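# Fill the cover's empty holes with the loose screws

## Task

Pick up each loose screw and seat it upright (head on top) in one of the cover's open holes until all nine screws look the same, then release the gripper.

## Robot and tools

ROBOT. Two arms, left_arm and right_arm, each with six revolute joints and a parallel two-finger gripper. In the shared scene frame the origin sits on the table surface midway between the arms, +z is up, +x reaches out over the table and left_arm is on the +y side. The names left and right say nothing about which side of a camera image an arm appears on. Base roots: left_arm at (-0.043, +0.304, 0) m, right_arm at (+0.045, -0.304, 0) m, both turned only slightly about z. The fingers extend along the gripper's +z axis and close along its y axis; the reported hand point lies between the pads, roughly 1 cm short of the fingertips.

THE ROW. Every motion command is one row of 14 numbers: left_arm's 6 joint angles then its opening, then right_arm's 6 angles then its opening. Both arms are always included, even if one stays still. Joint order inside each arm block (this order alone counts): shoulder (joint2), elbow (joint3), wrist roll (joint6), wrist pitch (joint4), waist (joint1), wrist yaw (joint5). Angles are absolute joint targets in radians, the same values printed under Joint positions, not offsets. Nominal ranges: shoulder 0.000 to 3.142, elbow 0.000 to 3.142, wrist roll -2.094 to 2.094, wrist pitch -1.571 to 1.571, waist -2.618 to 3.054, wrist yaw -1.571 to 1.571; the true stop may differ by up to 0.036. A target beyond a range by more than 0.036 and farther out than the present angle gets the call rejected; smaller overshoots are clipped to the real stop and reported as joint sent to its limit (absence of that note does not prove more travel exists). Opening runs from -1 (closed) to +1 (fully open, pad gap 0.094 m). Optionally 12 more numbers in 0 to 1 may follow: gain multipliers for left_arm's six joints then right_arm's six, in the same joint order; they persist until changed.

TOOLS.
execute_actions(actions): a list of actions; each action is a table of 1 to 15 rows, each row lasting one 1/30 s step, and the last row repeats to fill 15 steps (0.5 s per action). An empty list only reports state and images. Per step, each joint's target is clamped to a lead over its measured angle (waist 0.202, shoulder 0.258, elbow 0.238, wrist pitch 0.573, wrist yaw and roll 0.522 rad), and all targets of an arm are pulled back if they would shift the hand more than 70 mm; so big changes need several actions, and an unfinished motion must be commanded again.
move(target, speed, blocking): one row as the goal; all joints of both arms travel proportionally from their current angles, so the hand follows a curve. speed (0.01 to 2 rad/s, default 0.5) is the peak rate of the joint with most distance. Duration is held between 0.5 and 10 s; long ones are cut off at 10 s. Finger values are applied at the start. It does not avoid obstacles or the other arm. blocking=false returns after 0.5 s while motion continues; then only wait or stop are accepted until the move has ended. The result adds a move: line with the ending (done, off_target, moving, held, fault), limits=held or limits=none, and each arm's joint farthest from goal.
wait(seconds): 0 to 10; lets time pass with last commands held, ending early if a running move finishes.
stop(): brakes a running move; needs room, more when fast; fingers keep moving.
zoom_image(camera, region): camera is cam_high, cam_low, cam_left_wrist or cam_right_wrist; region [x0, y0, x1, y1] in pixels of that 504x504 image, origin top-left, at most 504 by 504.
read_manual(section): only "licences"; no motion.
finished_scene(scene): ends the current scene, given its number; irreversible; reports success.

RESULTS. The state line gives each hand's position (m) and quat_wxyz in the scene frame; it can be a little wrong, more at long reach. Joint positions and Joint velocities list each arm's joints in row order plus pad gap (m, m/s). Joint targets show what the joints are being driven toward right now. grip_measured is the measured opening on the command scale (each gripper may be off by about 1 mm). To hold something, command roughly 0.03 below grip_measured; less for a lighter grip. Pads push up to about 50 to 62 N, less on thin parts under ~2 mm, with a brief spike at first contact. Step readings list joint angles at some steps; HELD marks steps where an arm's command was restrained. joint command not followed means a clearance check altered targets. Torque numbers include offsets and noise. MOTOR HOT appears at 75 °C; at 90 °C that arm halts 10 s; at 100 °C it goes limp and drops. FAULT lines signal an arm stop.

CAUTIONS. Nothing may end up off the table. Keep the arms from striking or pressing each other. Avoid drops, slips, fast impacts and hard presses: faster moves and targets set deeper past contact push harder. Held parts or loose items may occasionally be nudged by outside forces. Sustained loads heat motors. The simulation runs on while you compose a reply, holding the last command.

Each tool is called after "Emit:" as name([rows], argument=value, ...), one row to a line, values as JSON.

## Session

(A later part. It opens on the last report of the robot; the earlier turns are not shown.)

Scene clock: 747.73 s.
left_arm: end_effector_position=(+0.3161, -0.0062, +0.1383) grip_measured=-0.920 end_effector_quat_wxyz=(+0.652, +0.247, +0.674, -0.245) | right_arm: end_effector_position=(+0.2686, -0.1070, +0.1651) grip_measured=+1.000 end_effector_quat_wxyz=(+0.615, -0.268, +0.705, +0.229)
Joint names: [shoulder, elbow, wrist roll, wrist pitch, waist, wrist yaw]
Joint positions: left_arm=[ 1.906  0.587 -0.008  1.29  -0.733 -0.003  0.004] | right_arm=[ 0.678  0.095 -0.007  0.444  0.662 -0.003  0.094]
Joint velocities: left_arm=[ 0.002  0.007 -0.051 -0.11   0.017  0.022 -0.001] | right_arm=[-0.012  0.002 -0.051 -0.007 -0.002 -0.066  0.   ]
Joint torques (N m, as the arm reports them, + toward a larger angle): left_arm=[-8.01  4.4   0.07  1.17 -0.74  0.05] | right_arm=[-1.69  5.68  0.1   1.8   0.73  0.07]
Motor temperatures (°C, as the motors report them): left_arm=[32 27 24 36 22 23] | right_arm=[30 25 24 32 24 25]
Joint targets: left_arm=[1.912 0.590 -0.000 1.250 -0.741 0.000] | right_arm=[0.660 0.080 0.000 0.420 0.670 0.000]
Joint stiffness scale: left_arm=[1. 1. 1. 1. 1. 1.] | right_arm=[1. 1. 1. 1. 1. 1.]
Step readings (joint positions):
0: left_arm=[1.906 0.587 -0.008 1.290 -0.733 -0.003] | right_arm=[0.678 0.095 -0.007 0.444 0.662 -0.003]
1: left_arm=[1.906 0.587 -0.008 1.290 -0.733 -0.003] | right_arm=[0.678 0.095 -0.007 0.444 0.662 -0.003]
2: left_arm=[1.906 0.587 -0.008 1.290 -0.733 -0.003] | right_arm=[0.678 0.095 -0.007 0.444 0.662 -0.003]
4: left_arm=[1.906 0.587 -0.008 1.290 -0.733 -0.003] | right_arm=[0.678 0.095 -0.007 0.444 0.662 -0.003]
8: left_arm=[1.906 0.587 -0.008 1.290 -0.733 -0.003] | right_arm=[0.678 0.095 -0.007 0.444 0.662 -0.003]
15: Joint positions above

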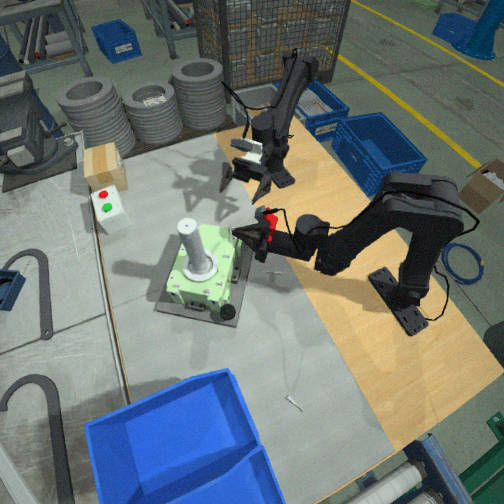

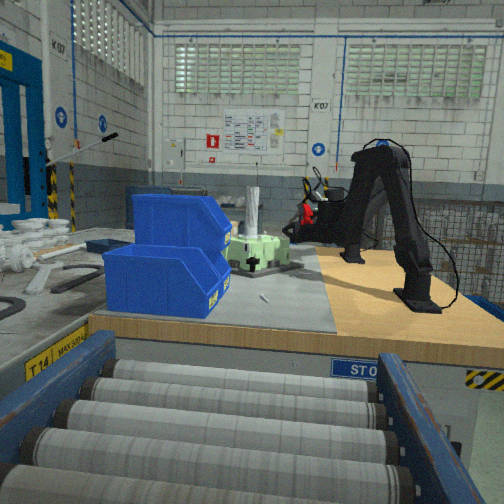

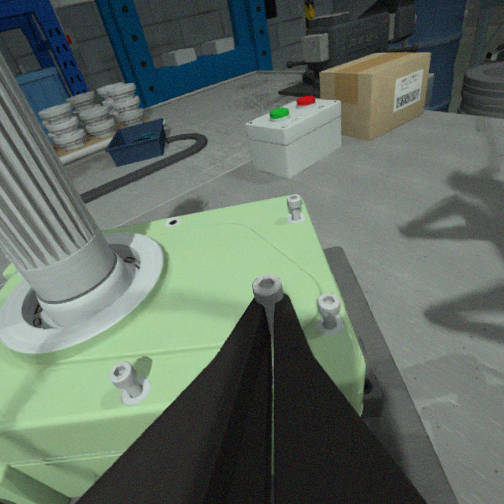

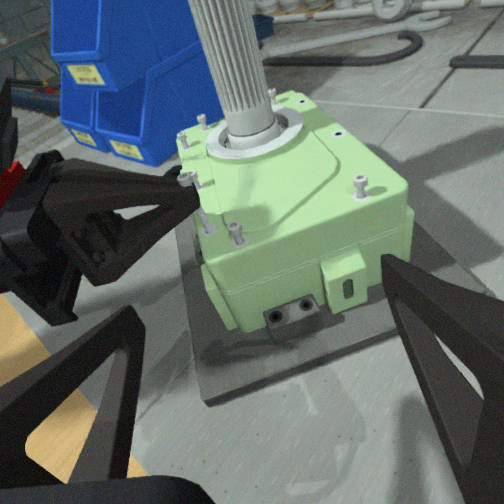

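One more small elbow pulse.

Emit:
execute_actions([
  [[1.912,0.556,0,1.25,-0.741,0,-0.95,0.66,0.08,0,0.42,0.67,0,1],[1.912,0.588,0,1.25,-0.741,0,-0.95,0.66,0.08,0,0.42,0.67,0,1]],
])

Emit:
zoom_image(camera="cam_right_wrist", region=[150, 150, 250, 250])

Scene clock: 751.77 s.
left_arm: end_effector_position=(+0.3158, -0.0059, +0.1379) grip_measured=-0.920 end_effector_quat_wxyz=(+0.652, +0.247, +0.674, -0.245) | right_arm: end_effector_position=(+0.2686, -0.1070, +0.1651) grip_measured=+1.000 end_effector_quat_wxyz=(+0.615, -0.268, +0.705, +0.229)
Joint names: [shoulder, elbow, wrist roll, wrist pitch, waist, wrist yaw]
Joint positions: left_arm=[ 1.906  0.585 -0.008  1.29  -0.733 -0.003  0.004] | right_arm=[ 0.678  0.095 -0.007  0.444  0.662 -0.003  0.094]
Joint velocities: left_arm=[-0.007 -0.012 -0.037  0.051  0.007 -0.051 -0.   ] | right_arm=[-0.002 -0.007 -0.037 -0.022  0.017  0.007  0.   ]
Joint torques (N m, as the arm reports them, + toward a larger angle): left_arm=[-7.97  4.37  0.08  1.15 -0.73  0.05] | right_arm=[-1.71  5.64  0.08  1.79  0.67  0.06]
Motor temperatures (°C, as the motors report them): left_arm=[32 27 24 36 22 23] | right_arm=[30 25 24 32 24 25]
Joint targets: left_arm=[1.912 0.588 0.000 1.250 -0.741 0.000] | right_arm=[0.660 0.080 -0.000 0.420 0.670 0.000]
Joint stiffness scale: left_arm=[1. 1. 1. 1. 1. 1.] | right_arm=[1. 1. 1. 1. 1. 1.]
Step readings (joint positions):
0: left_arm=[1.906 0.587 -0.008 1.290 -0.733 -0.003] | right_arm=[0.678 0.095 -0.007 0.444 0.662 -0.003]
1: left_arm=[1.906 0.586 -0.008 1.290 -0.733 -0.003] | right_arm=[0.678 0.095 -0.007 0.444 0.662 -0.003]
2: left_arm=[1.906 0.585 -0.008 1.290 -0.733 -0.003] | right_arm=[0.678 0.095 -0.007 0.444 0.662 -0.003]
4: left_arm=[1.906 0.585 -0.008 1.290 -0.733 -0.003] | right_arm=[0.678 0.095 -0.007 0.444 0.662 -0.003]
8: left_arm=[1.906 0.585 -0.008 1.290 -0.733 -0.003] | right_arm=[0.678 0.095 -0.007 0.444 0.662 -0.003]
15: Joint positions above

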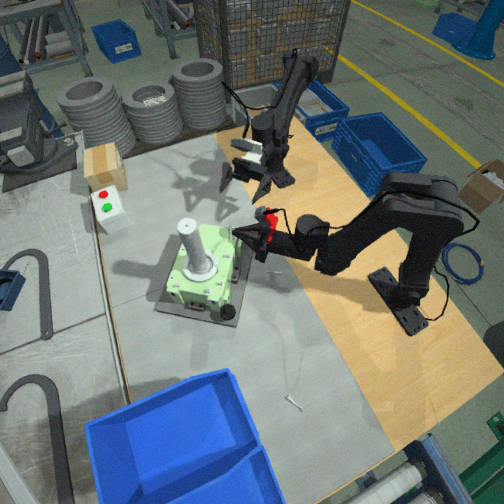

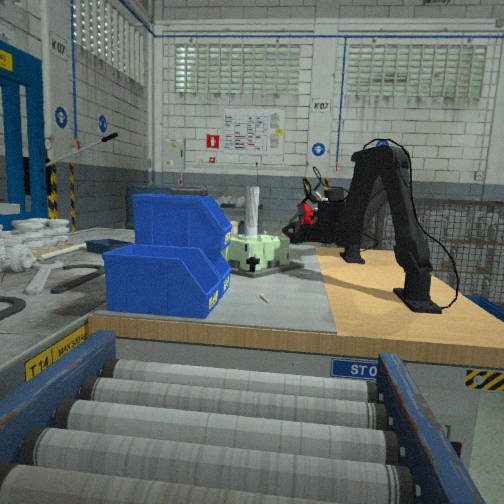

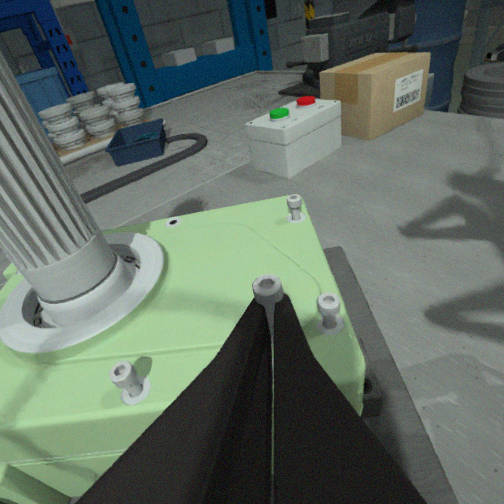

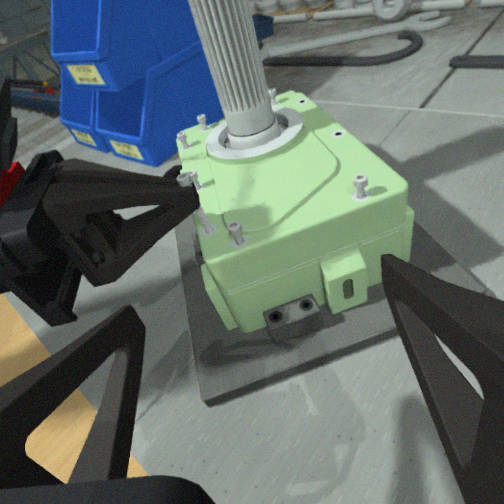

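Region (150, 150, 250, 250) of cam_right_wrist's 504x504 image, scaled by 5.040, with more detail than that image has.

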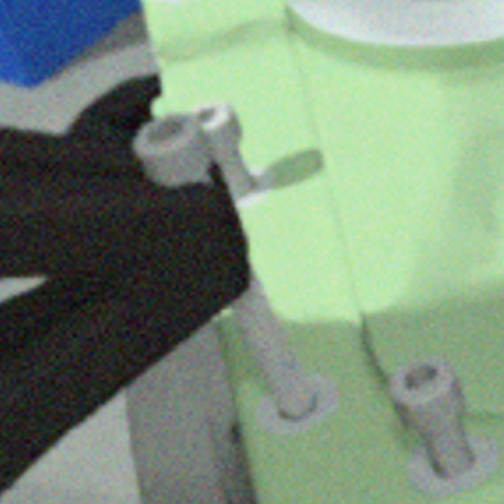

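Emit:
execute_actions([
  [[1.94,0.588,0,1.25,-0.741,0,-0.95,0.66,0.08,0,0.42,0.67,0,1],[1.94,0.588,0,1.25,-0.741,0,-0.95,0.66,0.08,0,0.42,0.67,0,1],[1.922,0.588,0,1.26,-0.741,0,-0.95,0.66,0.08,0,0.42,0.67,0,1]],
])

Emit:
zoom_image(camera="cam_right_wrist", region=[150, 150, 250, 250])

Scene clock: 757.13 s.
left_arm: end_effector_position=(+0.3158, -0.0059, +0.1380) grip_measured=-0.920 end_effector_quat_wxyz=(+0.652, +0.247, +0.674, -0.245) | right_arm: end_effector_position=(+0.2686, -0.1070, +0.1651) grip_measured=+1.000 end_effector_quat_wxyz=(+0.615, -0.268, +0.705, +0.229)
Joint names: [shoulder, elbow, wrist roll, wrist pitch, waist, wrist yaw]
Joint positions: left_arm=[ 1.906  0.585 -0.008  1.291 -0.733 -0.003  0.004] | right_arm=[ 0.678  0.095 -0.007  0.444  0.662 -0.003  0.094]
Joint velocities: left_arm=[ 0.007  0.007 -0.081 -0.066 -0.007 -0.007 -0.001] | right_arm=[-0.022  0.002 -0.051  0.051 -0.007 -0.051  0.   ]
Joint torques (N m, as the arm reports them, + toward a larger angle): left_arm=[-7.1   4.38  0.09  1.25 -0.74  0.04] | right_arm=[-1.76  5.74  0.06  1.82  0.66  0.04]
Motor temperatures (°C, as the motors report them): left_arm=[32 27 24 36 22 23] | right_arm=[30 25 24 32 24 25]
Joint targets: left_arm=[1.922 0.588 0.000 1.260 -0.741 -0.000] | right_arm=[0.660 0.080 0.000 0.420 0.670 0.000]
Joint stiffness scale: left_arm=[1. 1. 1. 1. 1. 1.] | right_arm=[1. 1. 1. 1. 1. 1.]
Step readings (joint positions):
0: left_arm=[1.906 0.585 -0.008 1.290 -0.733 -0.003] | right_arm=[0.678 0.095 -0.007 0.444 0.662 -0.003]
1: left_arm=[1.906 0.585 -0.008 1.290 -0.733 -0.003] | right_arm=[0.678 0.095 -0.007 0.444 0.662 -0.003]
2: left_arm=[1.906 0.585 -0.008 1.290 -0.733 -0.003] | right_arm=[0.678 0.095 -0.007 0.444 0.662 -0.003]
4: left_arm=[1.906 0.585 -0.008 1.291 -0.733 -0.003] | right_arm=[0.678 0.095 -0.007 0.444 0.662 -0.003]
8: left_arm=[1.906 0.585 -0.008 1.291 -0.733 -0.003] | right_arm=[0.678 0.095 -0.007 0.444 0.662 -0.003]
15: Joint positions above

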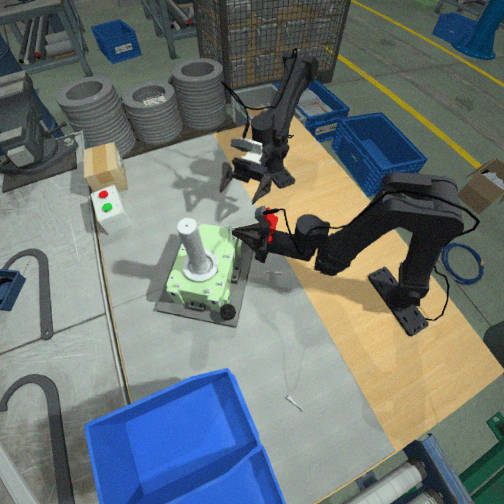

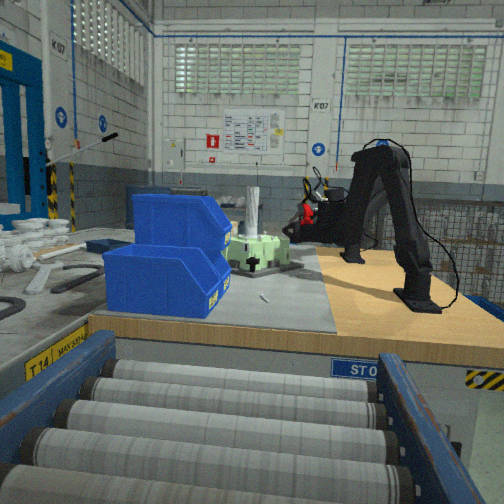

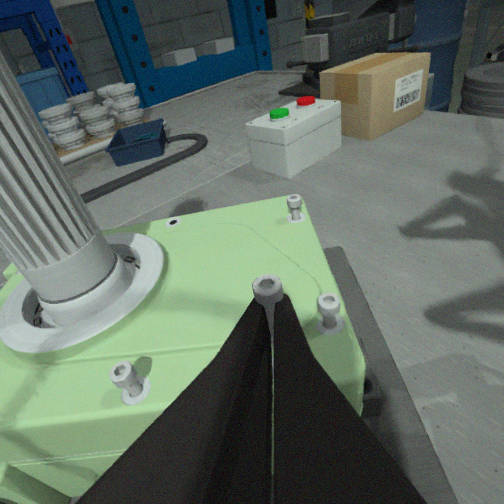

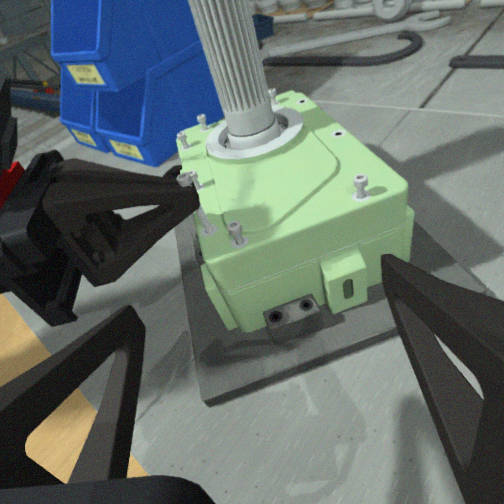

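Region (150, 150, 250, 250) of cam_right_wrist's 504x504 image, scaled by 5.040, with more detail than that image has.

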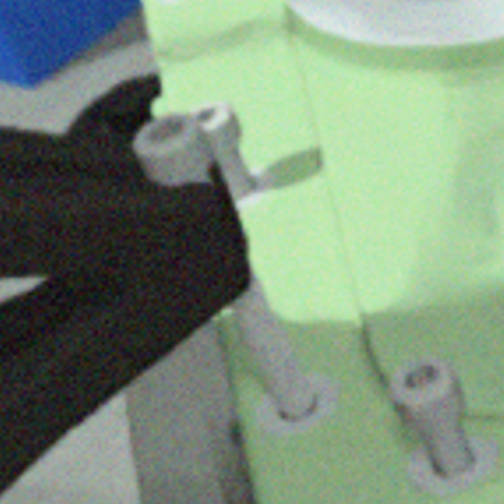

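Emit:
execute_actions([
  [[1.915,0.588,0,1.25,-0.753,0,-0.95,0.66,0.08,0,0.42,0.67,0,1],[1.915,0.588,0,1.25,-0.742,0,-0.95,0.66,0.08,0,0.42,0.67,0,1]],
])

Emit:
zoom_image(camera="cam_right_wrist", region=[150, 150, 250, 250])

Scene clock: 766.73 s.
left_arm: end_effector_position=(+0.3156, -0.0062, +0.1380) grip_measured=-0.920 end_effector_quat_wxyz=(+0.652, +0.248, +0.674, -0.245) | right_arm: end_effector_position=(+0.2686, -0.1070, +0.1651) grip_measured=+1.000 end_effector_quat_wxyz=(+0.615, -0.268, +0.705, +0.229)
Joint names: [shoulder, elbow, wrist roll, wrist pitch, waist, wrist yaw]
Joint positions: left_arm=[ 1.906  0.585 -0.008  1.291 -0.733 -0.003  0.004] | right_arm=[ 0.678  0.095 -0.007  0.444  0.662 -0.003  0.094]
Joint velocities: left_arm=[-0.022 -0.007  0.022 -0.007 -0.022  0.066  0.   ] | right_arm=[-0.017 -0.002  0.007 -0.037  0.007 -0.095  0.   ]
Joint torques (N m, as the arm reports them, + toward a larger angle): left_arm=[-7.74  4.35  0.06  1.15 -0.74  0.05] | right_arm=[-1.72  5.65  0.07  1.81  0.69  0.07]
Motor temperatures (°C, as the motors report them): left_arm=[31 27 24 36 22 23] | right_arm=[30 25 24 32 24 25]
Joint targets: left_arm=[1.915 0.588 0.000 1.250 -0.742 -0.000] | right_arm=[0.660 0.080 0.000 0.420 0.670 -0.000]
Joint stiffness scale: left_arm=[1. 1. 1. 1. 1. 1.] | right_arm=[1. 1. 1. 1. 1. 1.]
Step readings (joint positions):
0: left_arm=[1.906 0.585 -0.008 1.291 -0.733 -0.003] | right_arm=[0.678 0.095 -0.007 0.444 0.662 -0.003]
1: left_arm=[1.906 0.585 -0.008 1.291 -0.733 -0.003] | right_arm=[0.678 0.095 -0.007 0.444 0.662 -0.003]
2: left_arm=[1.906 0.585 -0.008 1.291 -0.733 -0.003] | right_arm=[0.678 0.095 -0.007 0.444 0.662 -0.003]
4: left_arm=[1.906 0.585 -0.008 1.291 -0.733 -0.003] | right_arm=[0.678 0.095 -0.007 0.444 0.662 -0.003]
8: left_arm=[1.906 0.585 -0.008 1.291 -0.733 -0.003] | right_arm=[0.678 0.095 -0.007 0.444 0.662 -0.003]
15: Joint positions above

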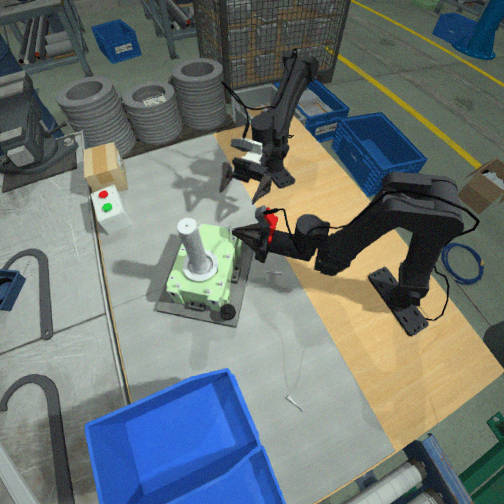

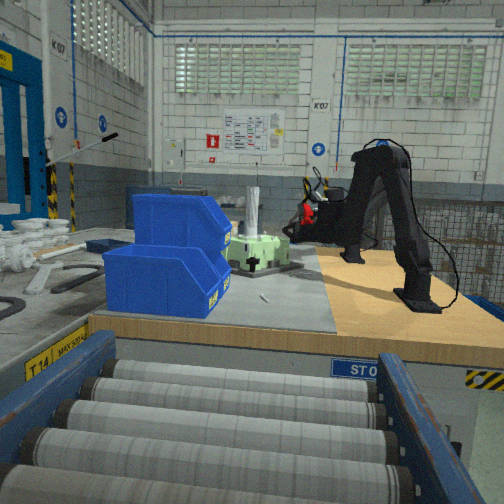

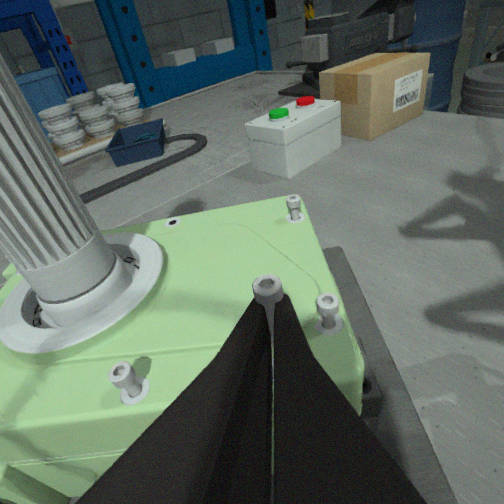

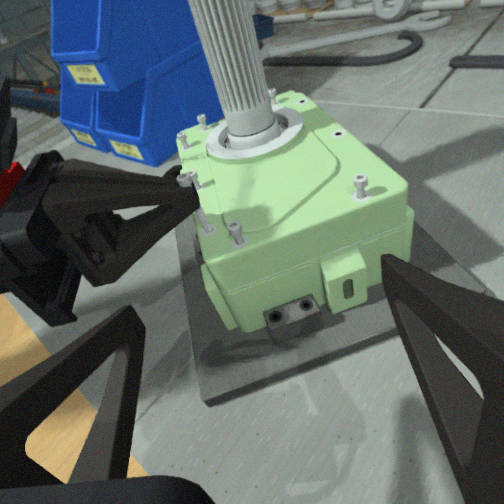

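Region (150, 150, 250, 250) of cam_right_wrist's 504x504 image, scaled by 5.040, with more detail than that image has.

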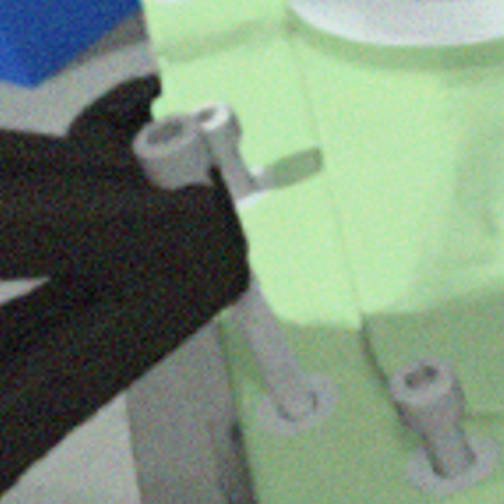

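Emit:
execute_actions([
  [[1.915,0.588,0,1.235,-0.736,-0.008,-0.95,0.66,0.08,0,0.42,0.67,0,1],[1.915,0.588,0,1.235,-0.736,-0.012,-0.95,0.66,0.08,0,0.42,0.67,0,1],[1.915,0.588,0,1.235,-0.736,-0.014,-0.95,0.66,0.08,0,0.42,0.67,0,1],[1.915,0.588,0,1.235,-0.736,-0.016,-0.95,0.66,0.08,0,0.42,0.67,0,1],[1.915,0.588,0,1.235,-0.736,-0.018,-0.95,0.66,0.08,0,0.42,0.67,0,1],[1.915,0.588,0,1.235,-0.736,-0.020,-0.95,0.66,0.08,0,0.42,0.67,0,1],[1.915,0.588,0,1.235,-0.736,-0.022,-0.95,0.66,0.08,0,0.42,0.67,0,1]],
])

Emit:
zoom_image(camera="cam_right_wrist", region=[150, 150, 250, 250])

Scene clock: 774.50 s.
left_arm: end_effector_position=(+0.3160, -0.0058, +0.1380) grip_measured=-0.920 end_effector_quat_wxyz=(+0.652, +0.247, +0.674, -0.244) | right_arm: end_effector_position=(+0.2686, -0.1070, +0.1651) grip_measured=+1.000 end_effector_quat_wxyz=(+0.615, -0.268, +0.705, +0.229)
Joint names: [shoulder, elbow, wrist roll, wrist pitch, waist, wrist yaw]
Joint positions: left_arm=[ 1.906  0.585 -0.008  1.291 -0.733 -0.006  0.004] | right_arm=[ 0.678  0.095 -0.007  0.444  0.662 -0.003  0.094]
Joint velocities: left_arm=[ 0.007  0.007 -0.022 -0.037 -0.007  0.022  0.   ] | right_arm=[ 0.012 -0.022  0.081 -0.007 -0.007 -0.007  0.   ]
Joint torques (N m, as the arm reports them, + toward a larger angle): left_arm=[-7.73  4.32  0.07  1.   -0.24 -0.18] | right_arm=[-1.64  5.84  0.09  1.77  0.92  0.06]
Motor temperatures (°C, as the motors report them): left_arm=[31 27 24 35 22 23] | right_arm=[30 25 24 32 24 25]
Joint targets: left_arm=[1.915 0.588 0.000 1.235 -0.736 -0.022] | right_arm=[0.660 0.080 -0.000 0.420 0.670 0.000]
Joint stiffness scale: left_arm=[1. 1. 1. 1. 1. 1.] | right_arm=[1. 1. 1. 1. 1. 1.]
Step readings (joint positions):
0: left_arm=[1.906 0.585 -0.008 1.291 -0.733 -0.003] | right_arm=[0.678 0.095 -0.007 0.444 0.662 -0.003]
1: left_arm=[1.906 0.585 -0.008 1.291 -0.733 -0.003] | right_arm=[0.678 0.095 -0.007 0.444 0.662 -0.003]
2: left_arm=[1.906 0.585 -0.008 1.291 -0.733 -0.003] | right_arm=[0.678 0.095 -0.007 0.444 0.662 -0.003]
4: left_arm=[1.906 0.585 -0.008 1.291 -0.733 -0.004] | right_arm=[0.678 0.095 -0.007 0.444 0.662 -0.003]
8: left_arm=[1.906 0.585 -0.008 1.291 -0.733 -0.005] | right_arm=[0.678 0.095 -0.007 0.444 0.662 -0.003]
15: Joint positions above

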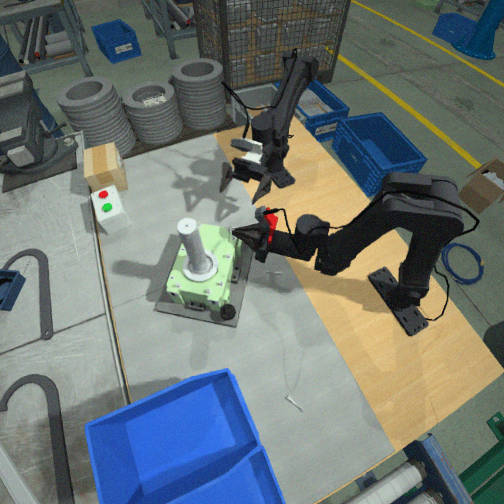

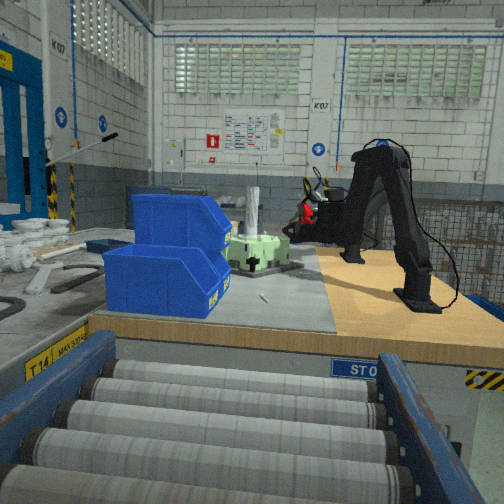

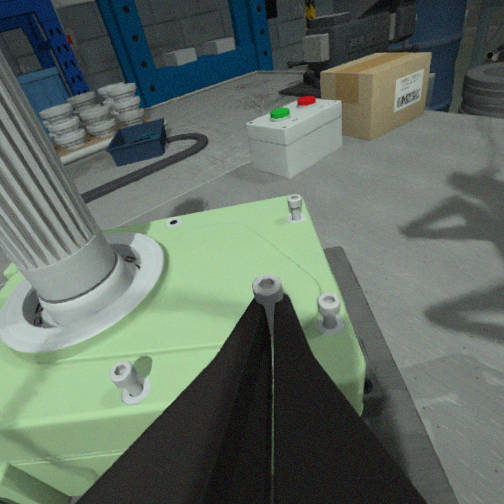

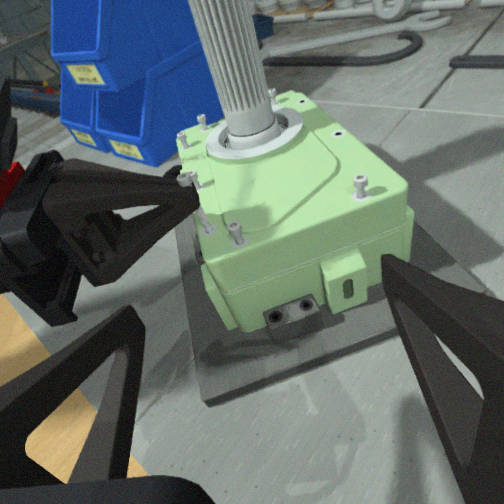

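Region (150, 150, 250, 250) of cam_right_wrist's 504x504 image, scaled by 5.040, with more detail than that image has.

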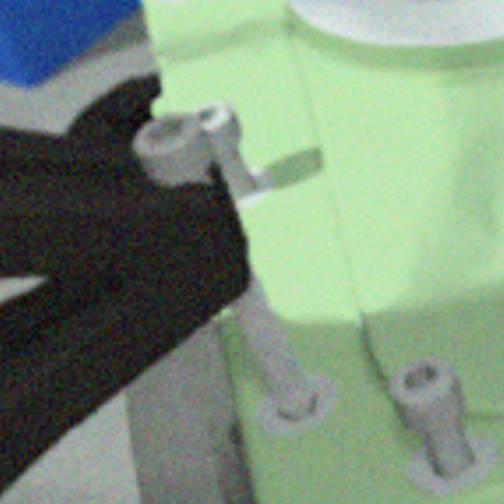

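Emit:
zoom_image(camera="cam_high", region=[200, 200, 300, 300])

Emit:
zoom_image(camera="cam_low", region=[240, 190, 340, 290])

Region (200, 200, 300, 300) of cam_high's 504x504 image, scaled by 5.040, with more detail than that image has.

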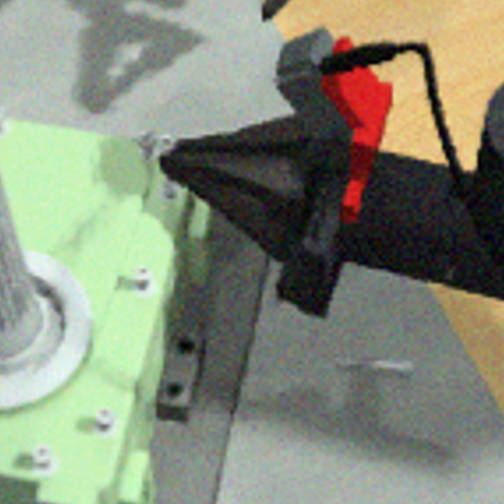

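Region (240, 190, 340, 290) of cam_low's 504x504 image, scaled by 5.040, with more detail than that image has.

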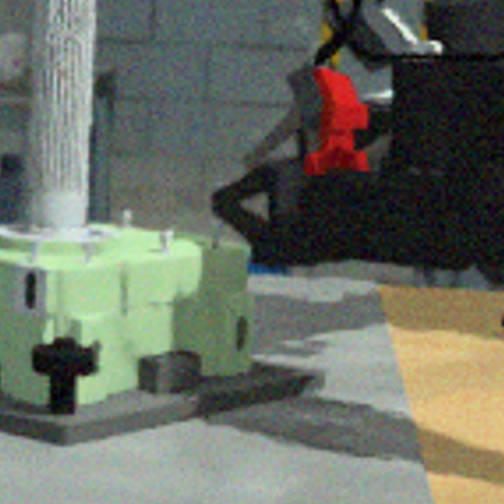

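Emit:
execute_actions([
  [[1.915,0.588,0,1.245,-0.736,-0.024,-0.95,0.66,0.08,0,0.42,0.67,0,1],[1.915,0.588,0,1.245,-0.736,-0.026,-0.95,0.66,0.08,0,0.42,0.67,0,1],[1.915,0.588,0,1.245,-0.736,-0.028,-0.95,0.66,0.08,0,0.42,0.67,0,1],[1.915,0.588,0,1.245,-0.736,-0.030,-0.95,0.66,0.08,0,0.42,0.67,0,1],[1.915,0.588,0,1.245,-0.736,-0.032,-0.95,0.66,0.08,0,0.42,0.67,0,1]],
])

Emit:
zoom_image(camera="cam_right_wrist", region=[150, 150, 250, 250])

Emit:
zoom_image(camera="cam_high", region=[215, 220, 255, 260])

Scene clock: 804.60 s.
left_arm: end_effector_position=(+0.3165, -0.0049, +0.1345) grip_measured=-0.920 end_effector_quat_wxyz=(+0.648, +0.246, +0.679, -0.241) | right_arm: end_effector_position=(+0.2686, -0.1070, +0.1651) grip_measured=+1.000 end_effector_quat_wxyz=(+0.615, -0.268, +0.705, +0.229)
Joint names: [shoulder, elbow, wrist roll, wrist pitch, waist, wrist yaw]
Joint positions: left_arm=[ 1.906  0.585 -0.008  1.277 -0.733 -0.012  0.004] | right_arm=[ 0.678  0.095 -0.007  0.444  0.662 -0.003  0.094]
Joint velocities: left_arm=[-0.007  0.002 -0.022  0.051 -0.007 -0.022 -0.   ] | right_arm=[-0.007  0.007  0.007  0.022 -0.007 -0.081  0.   ]
Joint torques (N m, as the arm reports them, + toward a larger angle): left_arm=[-7.76  4.34  0.08  1.23 -0.19 -0.24] | right_arm=[-1.56  5.74  0.09  1.79  0.62  0.07]
Motor temperatures (°C, as the motors report them): left_arm=[32 27 24 34 22 23] | right_arm=[29 25 24 32 24 25]
Joint targets: left_arm=[1.915 0.588 -0.000 1.245 -0.736 -0.032] | right_arm=[0.660 0.080 0.000 0.420 0.670 -0.000]
Joint stiffness scale: left_arm=[1. 1. 1. 1. 1. 1.] | right_arm=[1. 1. 1. 1. 1. 1.]
Step readings (joint positions):
0: left_arm=[1.906 0.585 -0.008 1.291 -0.733 -0.006] | right_arm=[0.678 0.095 -0.007 0.444 0.662 -0.003]
1: left_arm=[1.906 0.585 -0.008 1.291 -0.733 -0.006] | right_arm=[0.678 0.095 -0.007 0.444 0.662 -0.003]
2: left_arm=[1.906 0.585 -0.008 1.291 -0.733 -0.007] | right_arm=[0.678 0.095 -0.007 0.444 0.662 -0.003]
4: left_arm=[1.906 0.585 -0.008 1.284 -0.733 -0.011] | right_arm=[0.678 0.095 -0.007 0.444 0.662 -0.003]
8: left_arm=[1.906 0.585 -0.008 1.277 -0.733 -0.012] | right_arm=[0.678 0.095 -0.007 0.444 0.662 -0.003]
15: Joint positions above

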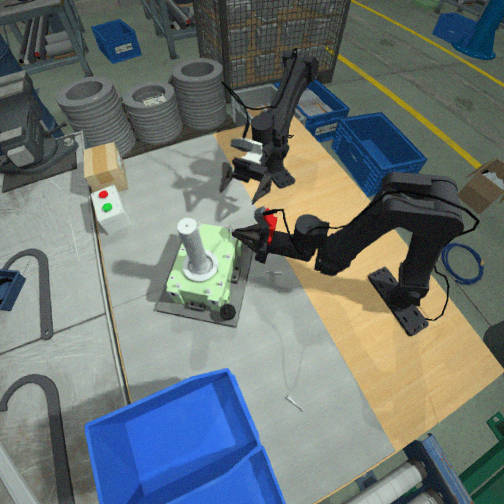

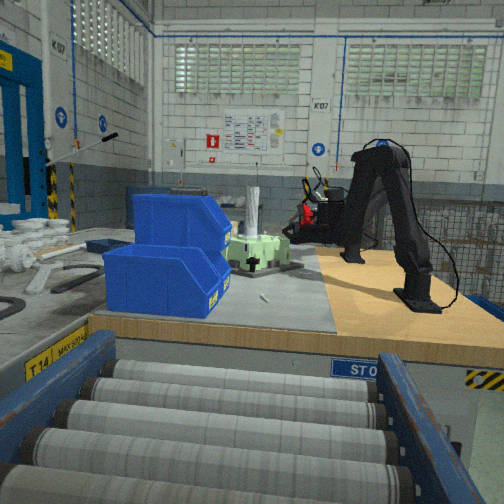

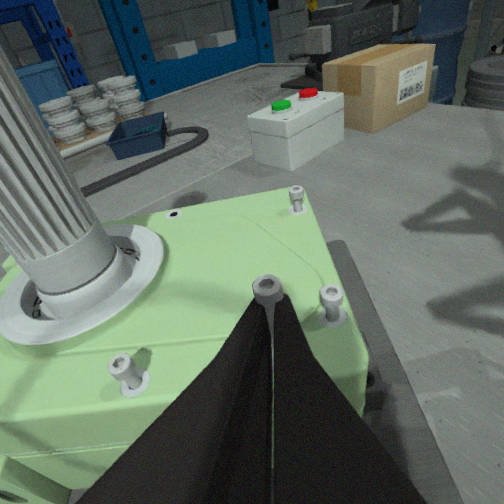

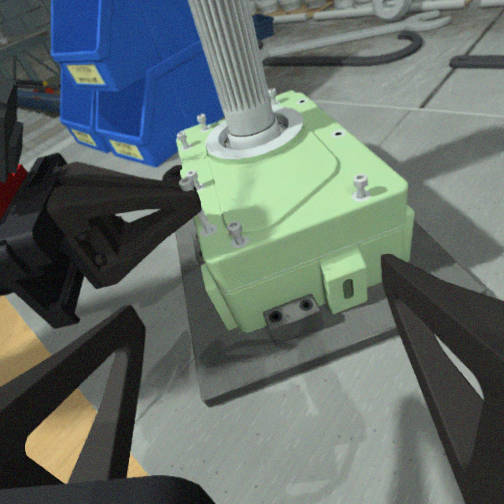

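Region (150, 150, 250, 250) of cam_right_wrist's 504x504 image, scaled by 5.040, with more detail than that image has.

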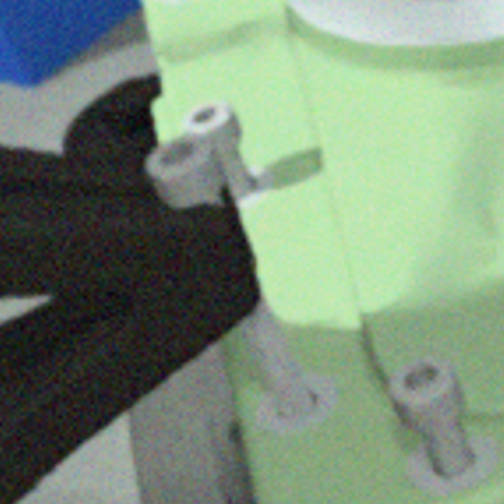

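Region (215, 220, 255, 260) of cam_high's 504x504 image, scaled by 12.600, with more detail than that image has.

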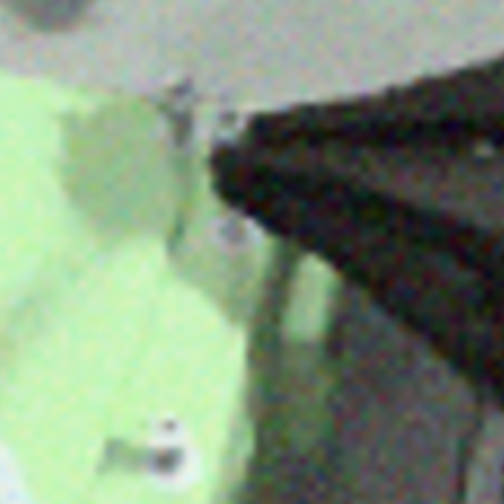

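It went in 3.5 mm. Lower a bit more via shoulder, relax yaw.

Emit:
execute_actions([
  [[1.94,0.588,0,1.27,-0.736,-0.011,-0.95,0.66,0.08,0,0.42,0.67,0,1],[1.94,0.588,0,1.27,-0.736,-0.011,-0.95,0.66,0.08,0,0.42,0.67,0,1],[1.926,0.588,0,1.275,-0.736,-0.011,-0.95,0.66,0.08,0,0.42,0.67,0,1]],
])

Emit:
zoom_image(camera="cam_right_wrist", region=[150, 150, 250, 250])

Scene clock: 808.87 s.
left_arm: end_effector_position=(+0.3165, -0.0052, +0.1311) grip_measured=-0.920 end_effector_quat_wxyz=(+0.646, +0.247, +0.681, -0.240) | right_arm: end_effector_position=(+0.2686, -0.1070, +0.1651) grip_measured=+1.000 end_effector_quat_wxyz=(+0.615, -0.268, +0.705, +0.229)
Joint names: [shoulder, elbow, wrist roll, wrist pitch, waist, wrist yaw]
Joint positions: left_arm=[ 1.915  0.585 -0.008  1.28  -0.733 -0.011  0.004] | right_arm=[ 0.678  0.095 -0.007  0.444  0.662 -0.003  0.094]
Joint velocities: left_arm=[-0.002 -0.007  0.051  0.007 -0.017  0.022  0.002] | right_arm=[-0.012  0.007  0.022 -0.037 -0.027 -0.037  0.   ]
Joint torques (N m, as the arm reports them, + toward a larger angle): left_arm=[-7.62  4.32  0.07  1.5  -0.22  0.  ] | right_arm=[-1.76  5.61  0.11  1.78  0.77  0.04]
Motor temperatures (°C, as the motors report them): left_arm=[32 27 24 34 22 23] | right_arm=[29 25 24 32 24 25]
Joint targets: left_arm=[1.926 0.588 0.000 1.275 -0.736 -0.011] | right_arm=[0.660 0.080 -0.000 0.420 0.670 -0.000]
Joint stiffness scale: left_arm=[1. 1. 1. 1. 1. 1.] | right_arm=[1. 1. 1. 1. 1. 1.]
Step readings (joint positions):
0: left_arm=[1.906 0.585 -0.008 1.277 -0.733 -0.012] | right_arm=[0.678 0.095 -0.007 0.444 0.662 -0.003]
1: left_arm=[1.907 0.585 -0.008 1.278 -0.733 -0.012] | right_arm=[0.678 0.095 -0.007 0.444 0.662 -0.003]
2: left_arm=[1.910 0.585 -0.008 1.280 -0.733 -0.011] | right_arm=[0.678 0.095 -0.007 0.444 0.662 -0.003]
4: left_arm=[1.915 0.585 -0.008 1.280 -0.733 -0.011] | right_arm=[0.678 0.095 -0.007 0.444 0.662 -0.003]
8: left_arm=[1.915 0.585 -0.008 1.280 -0.733 -0.011] | right_arm=[0.678 0.095 -0.007 0.444 0.662 -0.003]
15: Joint positions above

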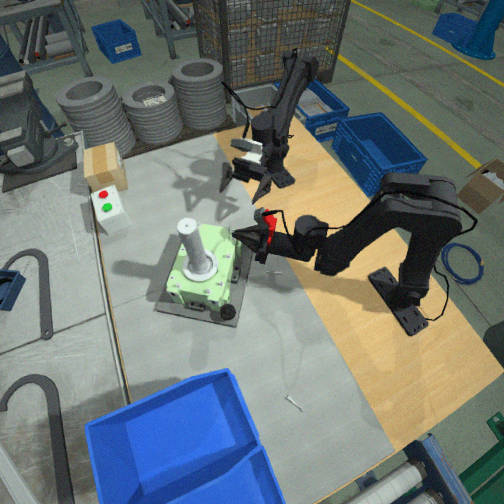

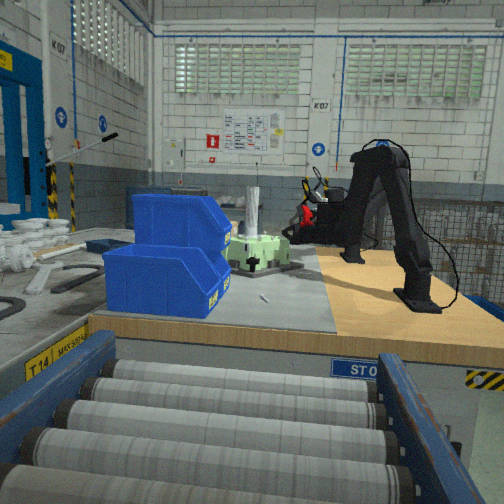

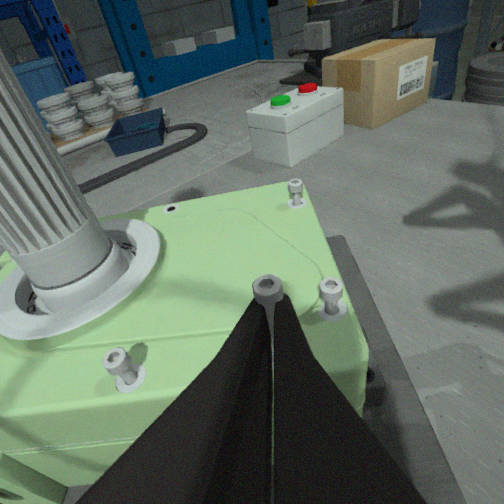

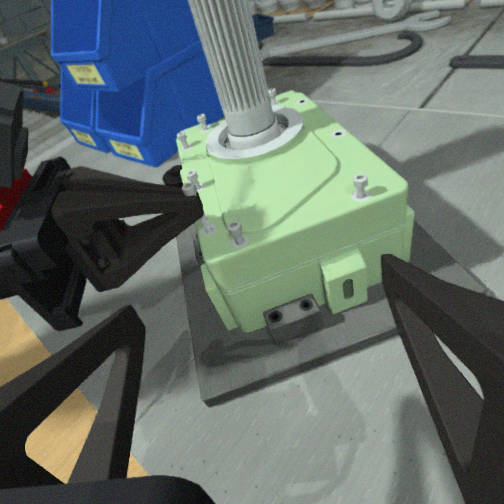

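Region (150, 150, 250, 250) of cam_right_wrist's 504x504 image, scaled by 5.040, with more detail than that image has.

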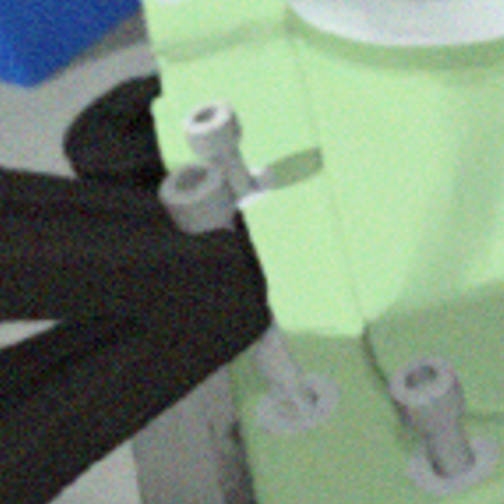

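Emit:
execute_actions([
  [[1.92,0.588,0,1.28,-0.736,-0.011,-0.75,0.66,0.08,0,0.42,0.67,0,1]],
])

Emit:
move(target=[1.80,0.50,0,1.28,-0.736,-0.011,-0.75,0.66,0.08,0,0.42,0.67,0,1], speed=0.15)

Emit:
zoom_image(camera="cam_right_wrist", region=[130, 130, 270, 270])

Scene clock: 815.90 s.
left_arm: end_effector_position=(+0.3165, -0.0052, +0.1311) grip_measured=-0.753 end_effector_quat_wxyz=(+0.646, +0.247, +0.681, -0.240) | right_arm: end_effector_position=(+0.2686, -0.1070, +0.1651) grip_measured=+1.000 end_effector_quat_wxyz=(+0.615, -0.268, +0.705, +0.229)
Joint names: [shoulder, elbow, wrist roll, wrist pitch, waist, wrist yaw]
Joint positions: left_arm=[ 1.915  0.585 -0.008  1.28  -0.733 -0.011  0.012] | right_arm=[ 0.678  0.095 -0.007  0.444  0.662 -0.003  0.094]
Joint velocities: left_arm=[-0.002 -0.002 -0.037 -0.007 -0.012  0.037  0.   ] | right_arm=[-0.002 -0.002 -0.051 -0.022  0.012  0.022  0.   ]
Joint torques (N m, as the arm reports them, + toward a larger angle): left_arm=[-8.19  4.32  0.07  1.55 -0.24  0.  ] | right_arm=[-1.6   5.72  0.09  1.8   0.8   0.04]
Motor temperatures (°C, as the motors report them): left_arm=[32 27 24 35 22 23] | right_arm=[29 25 24 32 24 25]
Joint targets: left_arm=[1.920 0.588 -0.000 1.280 -0.736 -0.011] | right_arm=[0.660 0.080 0.000 0.420 0.670 0.000]
Joint stiffness scale: left_arm=[1. 1. 1. 1. 1. 1.] | right_arm=[1. 1. 1. 1. 1. 1.]
Step readings (joint positions):
0: left_arm=[1.915 0.585 -0.008 1.280 -0.733 -0.011] | right_arm=[0.678 0.095 -0.007 0.444 0.662 -0.003]
1: left_arm=[1.915 0.585 -0.008 1.280 -0.733 -0.011] | right_arm=[0.678 0.095 -0.007 0.444 0.662 -0.003]
2: left_arm=[1.915 0.585 -0.008 1.280 -0.733 -0.011] | right_arm=[0.678 0.095 -0.007 0.444 0.662 -0.003]
4: left_arm=[1.915 0.585 -0.008 1.280 -0.733 -0.011] | right_arm=[0.678 0.095 -0.007 0.444 0.662 -0.003]
8: left_arm=[1.915 0.585 -0.008 1.280 -0.733 -0.011] | right_arm=[0.678 0.095 -0.007 0.444 0.662 -0.003]
15: Joint positions above

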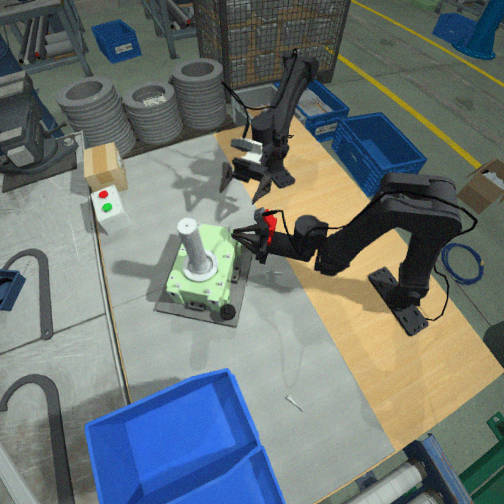

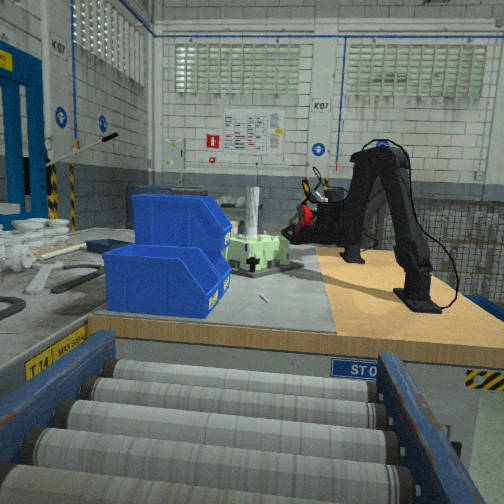

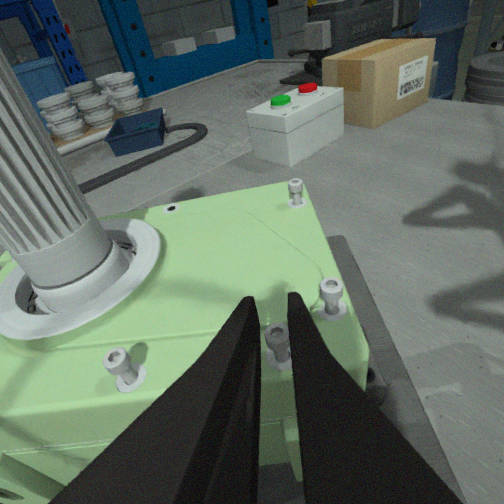

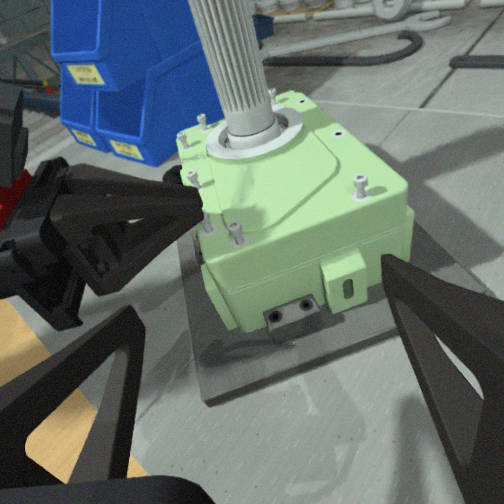

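Scene clock: 816.97 s.
left_arm: end_effector_position=(+0.3029, +0.0066, +0.1449) grip_measured=-0.753 end_effector_quat_wxyz=(+0.652, +0.245, +0.675, -0.243) | right_arm: end_effector_position=(+0.2686, -0.1070, +0.1651) grip_measured=+1.000 end_effector_quat_wxyz=(+0.615, -0.268, +0.705, +0.229)
Joint names: [shoulder, elbow, wrist roll, wrist pitch, waist, wrist yaw]
Joint positions: left_arm=[ 1.826  0.515 -0.008  1.28  -0.733 -0.011  0.012] | right_arm=[ 0.678  0.095 -0.007  0.444  0.662 -0.003  0.094]
Joint velocities: left_arm=[ 0.012 -0.022 -0.022 -0.007 -0.007 -0.037  0.   ] | right_arm=[-0.002  0.007 -0.007 -0.081 -0.002 -0.066  0.   ]
Joint torques (N m, as the arm reports them, + toward a larger angle): left_arm=[-10.35   3.19   0.08   1.57  -0.27   0.01] | right_arm=[-1.66  5.78  0.09  1.82  0.75  0.03]
Motor temperatures (°C, as the motors report them): left_arm=[32 27 24 35 22 23] | right_arm=[29 25 24 32 24 25]
Joint targets: left_arm=[1.800 0.500 0.000 1.280 -0.736 -0.011] | right_arm=[0.660 0.080 -0.000 0.420 0.670 -0.000]
Joint stiffness scale: left_arm=[1. 1. 1. 1. 1. 1.] | right_arm=[1. 1. 1. 1. 1. 1.]
move: off_target (left_arm, right_arm); limits=none; left_arm: farthest joint: the shoulder, 0.026 radians from its target (0.115 radians at the start); right_arm: farthest joint: the wrist pitch, 0.024 radians from its target (0.024 radians at the start)

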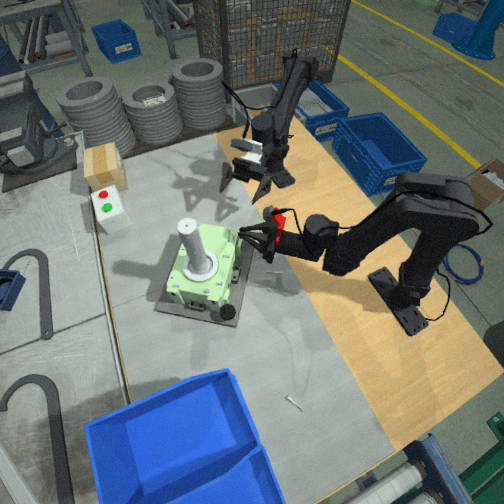

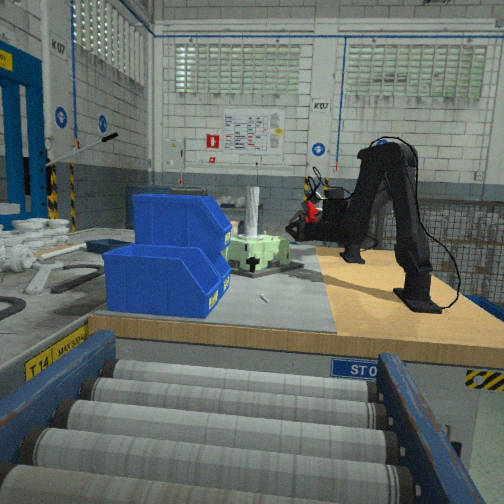

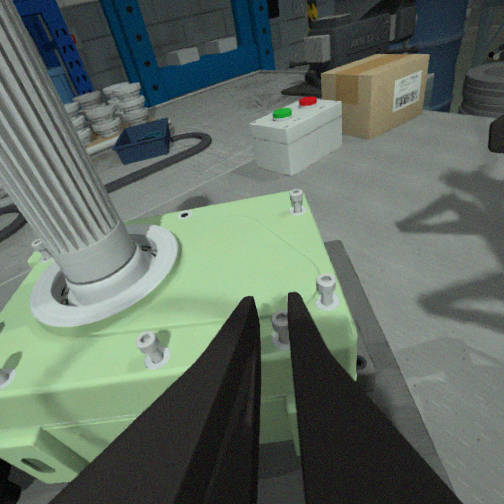

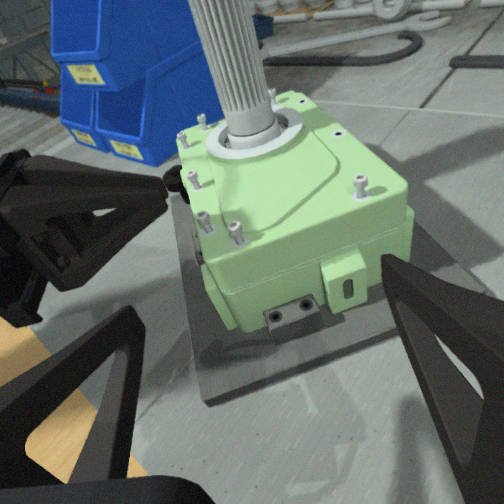

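Region (130, 130, 270, 270) of cam_right_wrist's 504x504 image, scaled by 3.600, with more detail than that image has.

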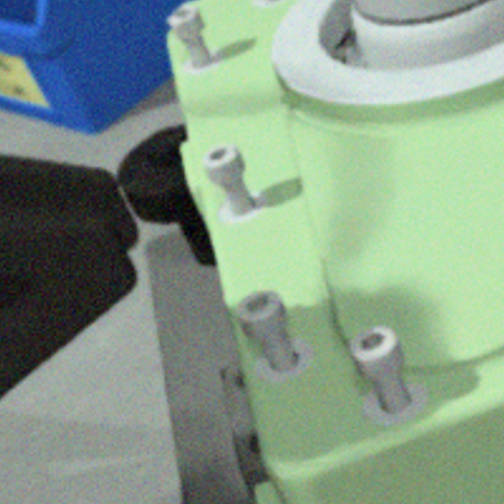

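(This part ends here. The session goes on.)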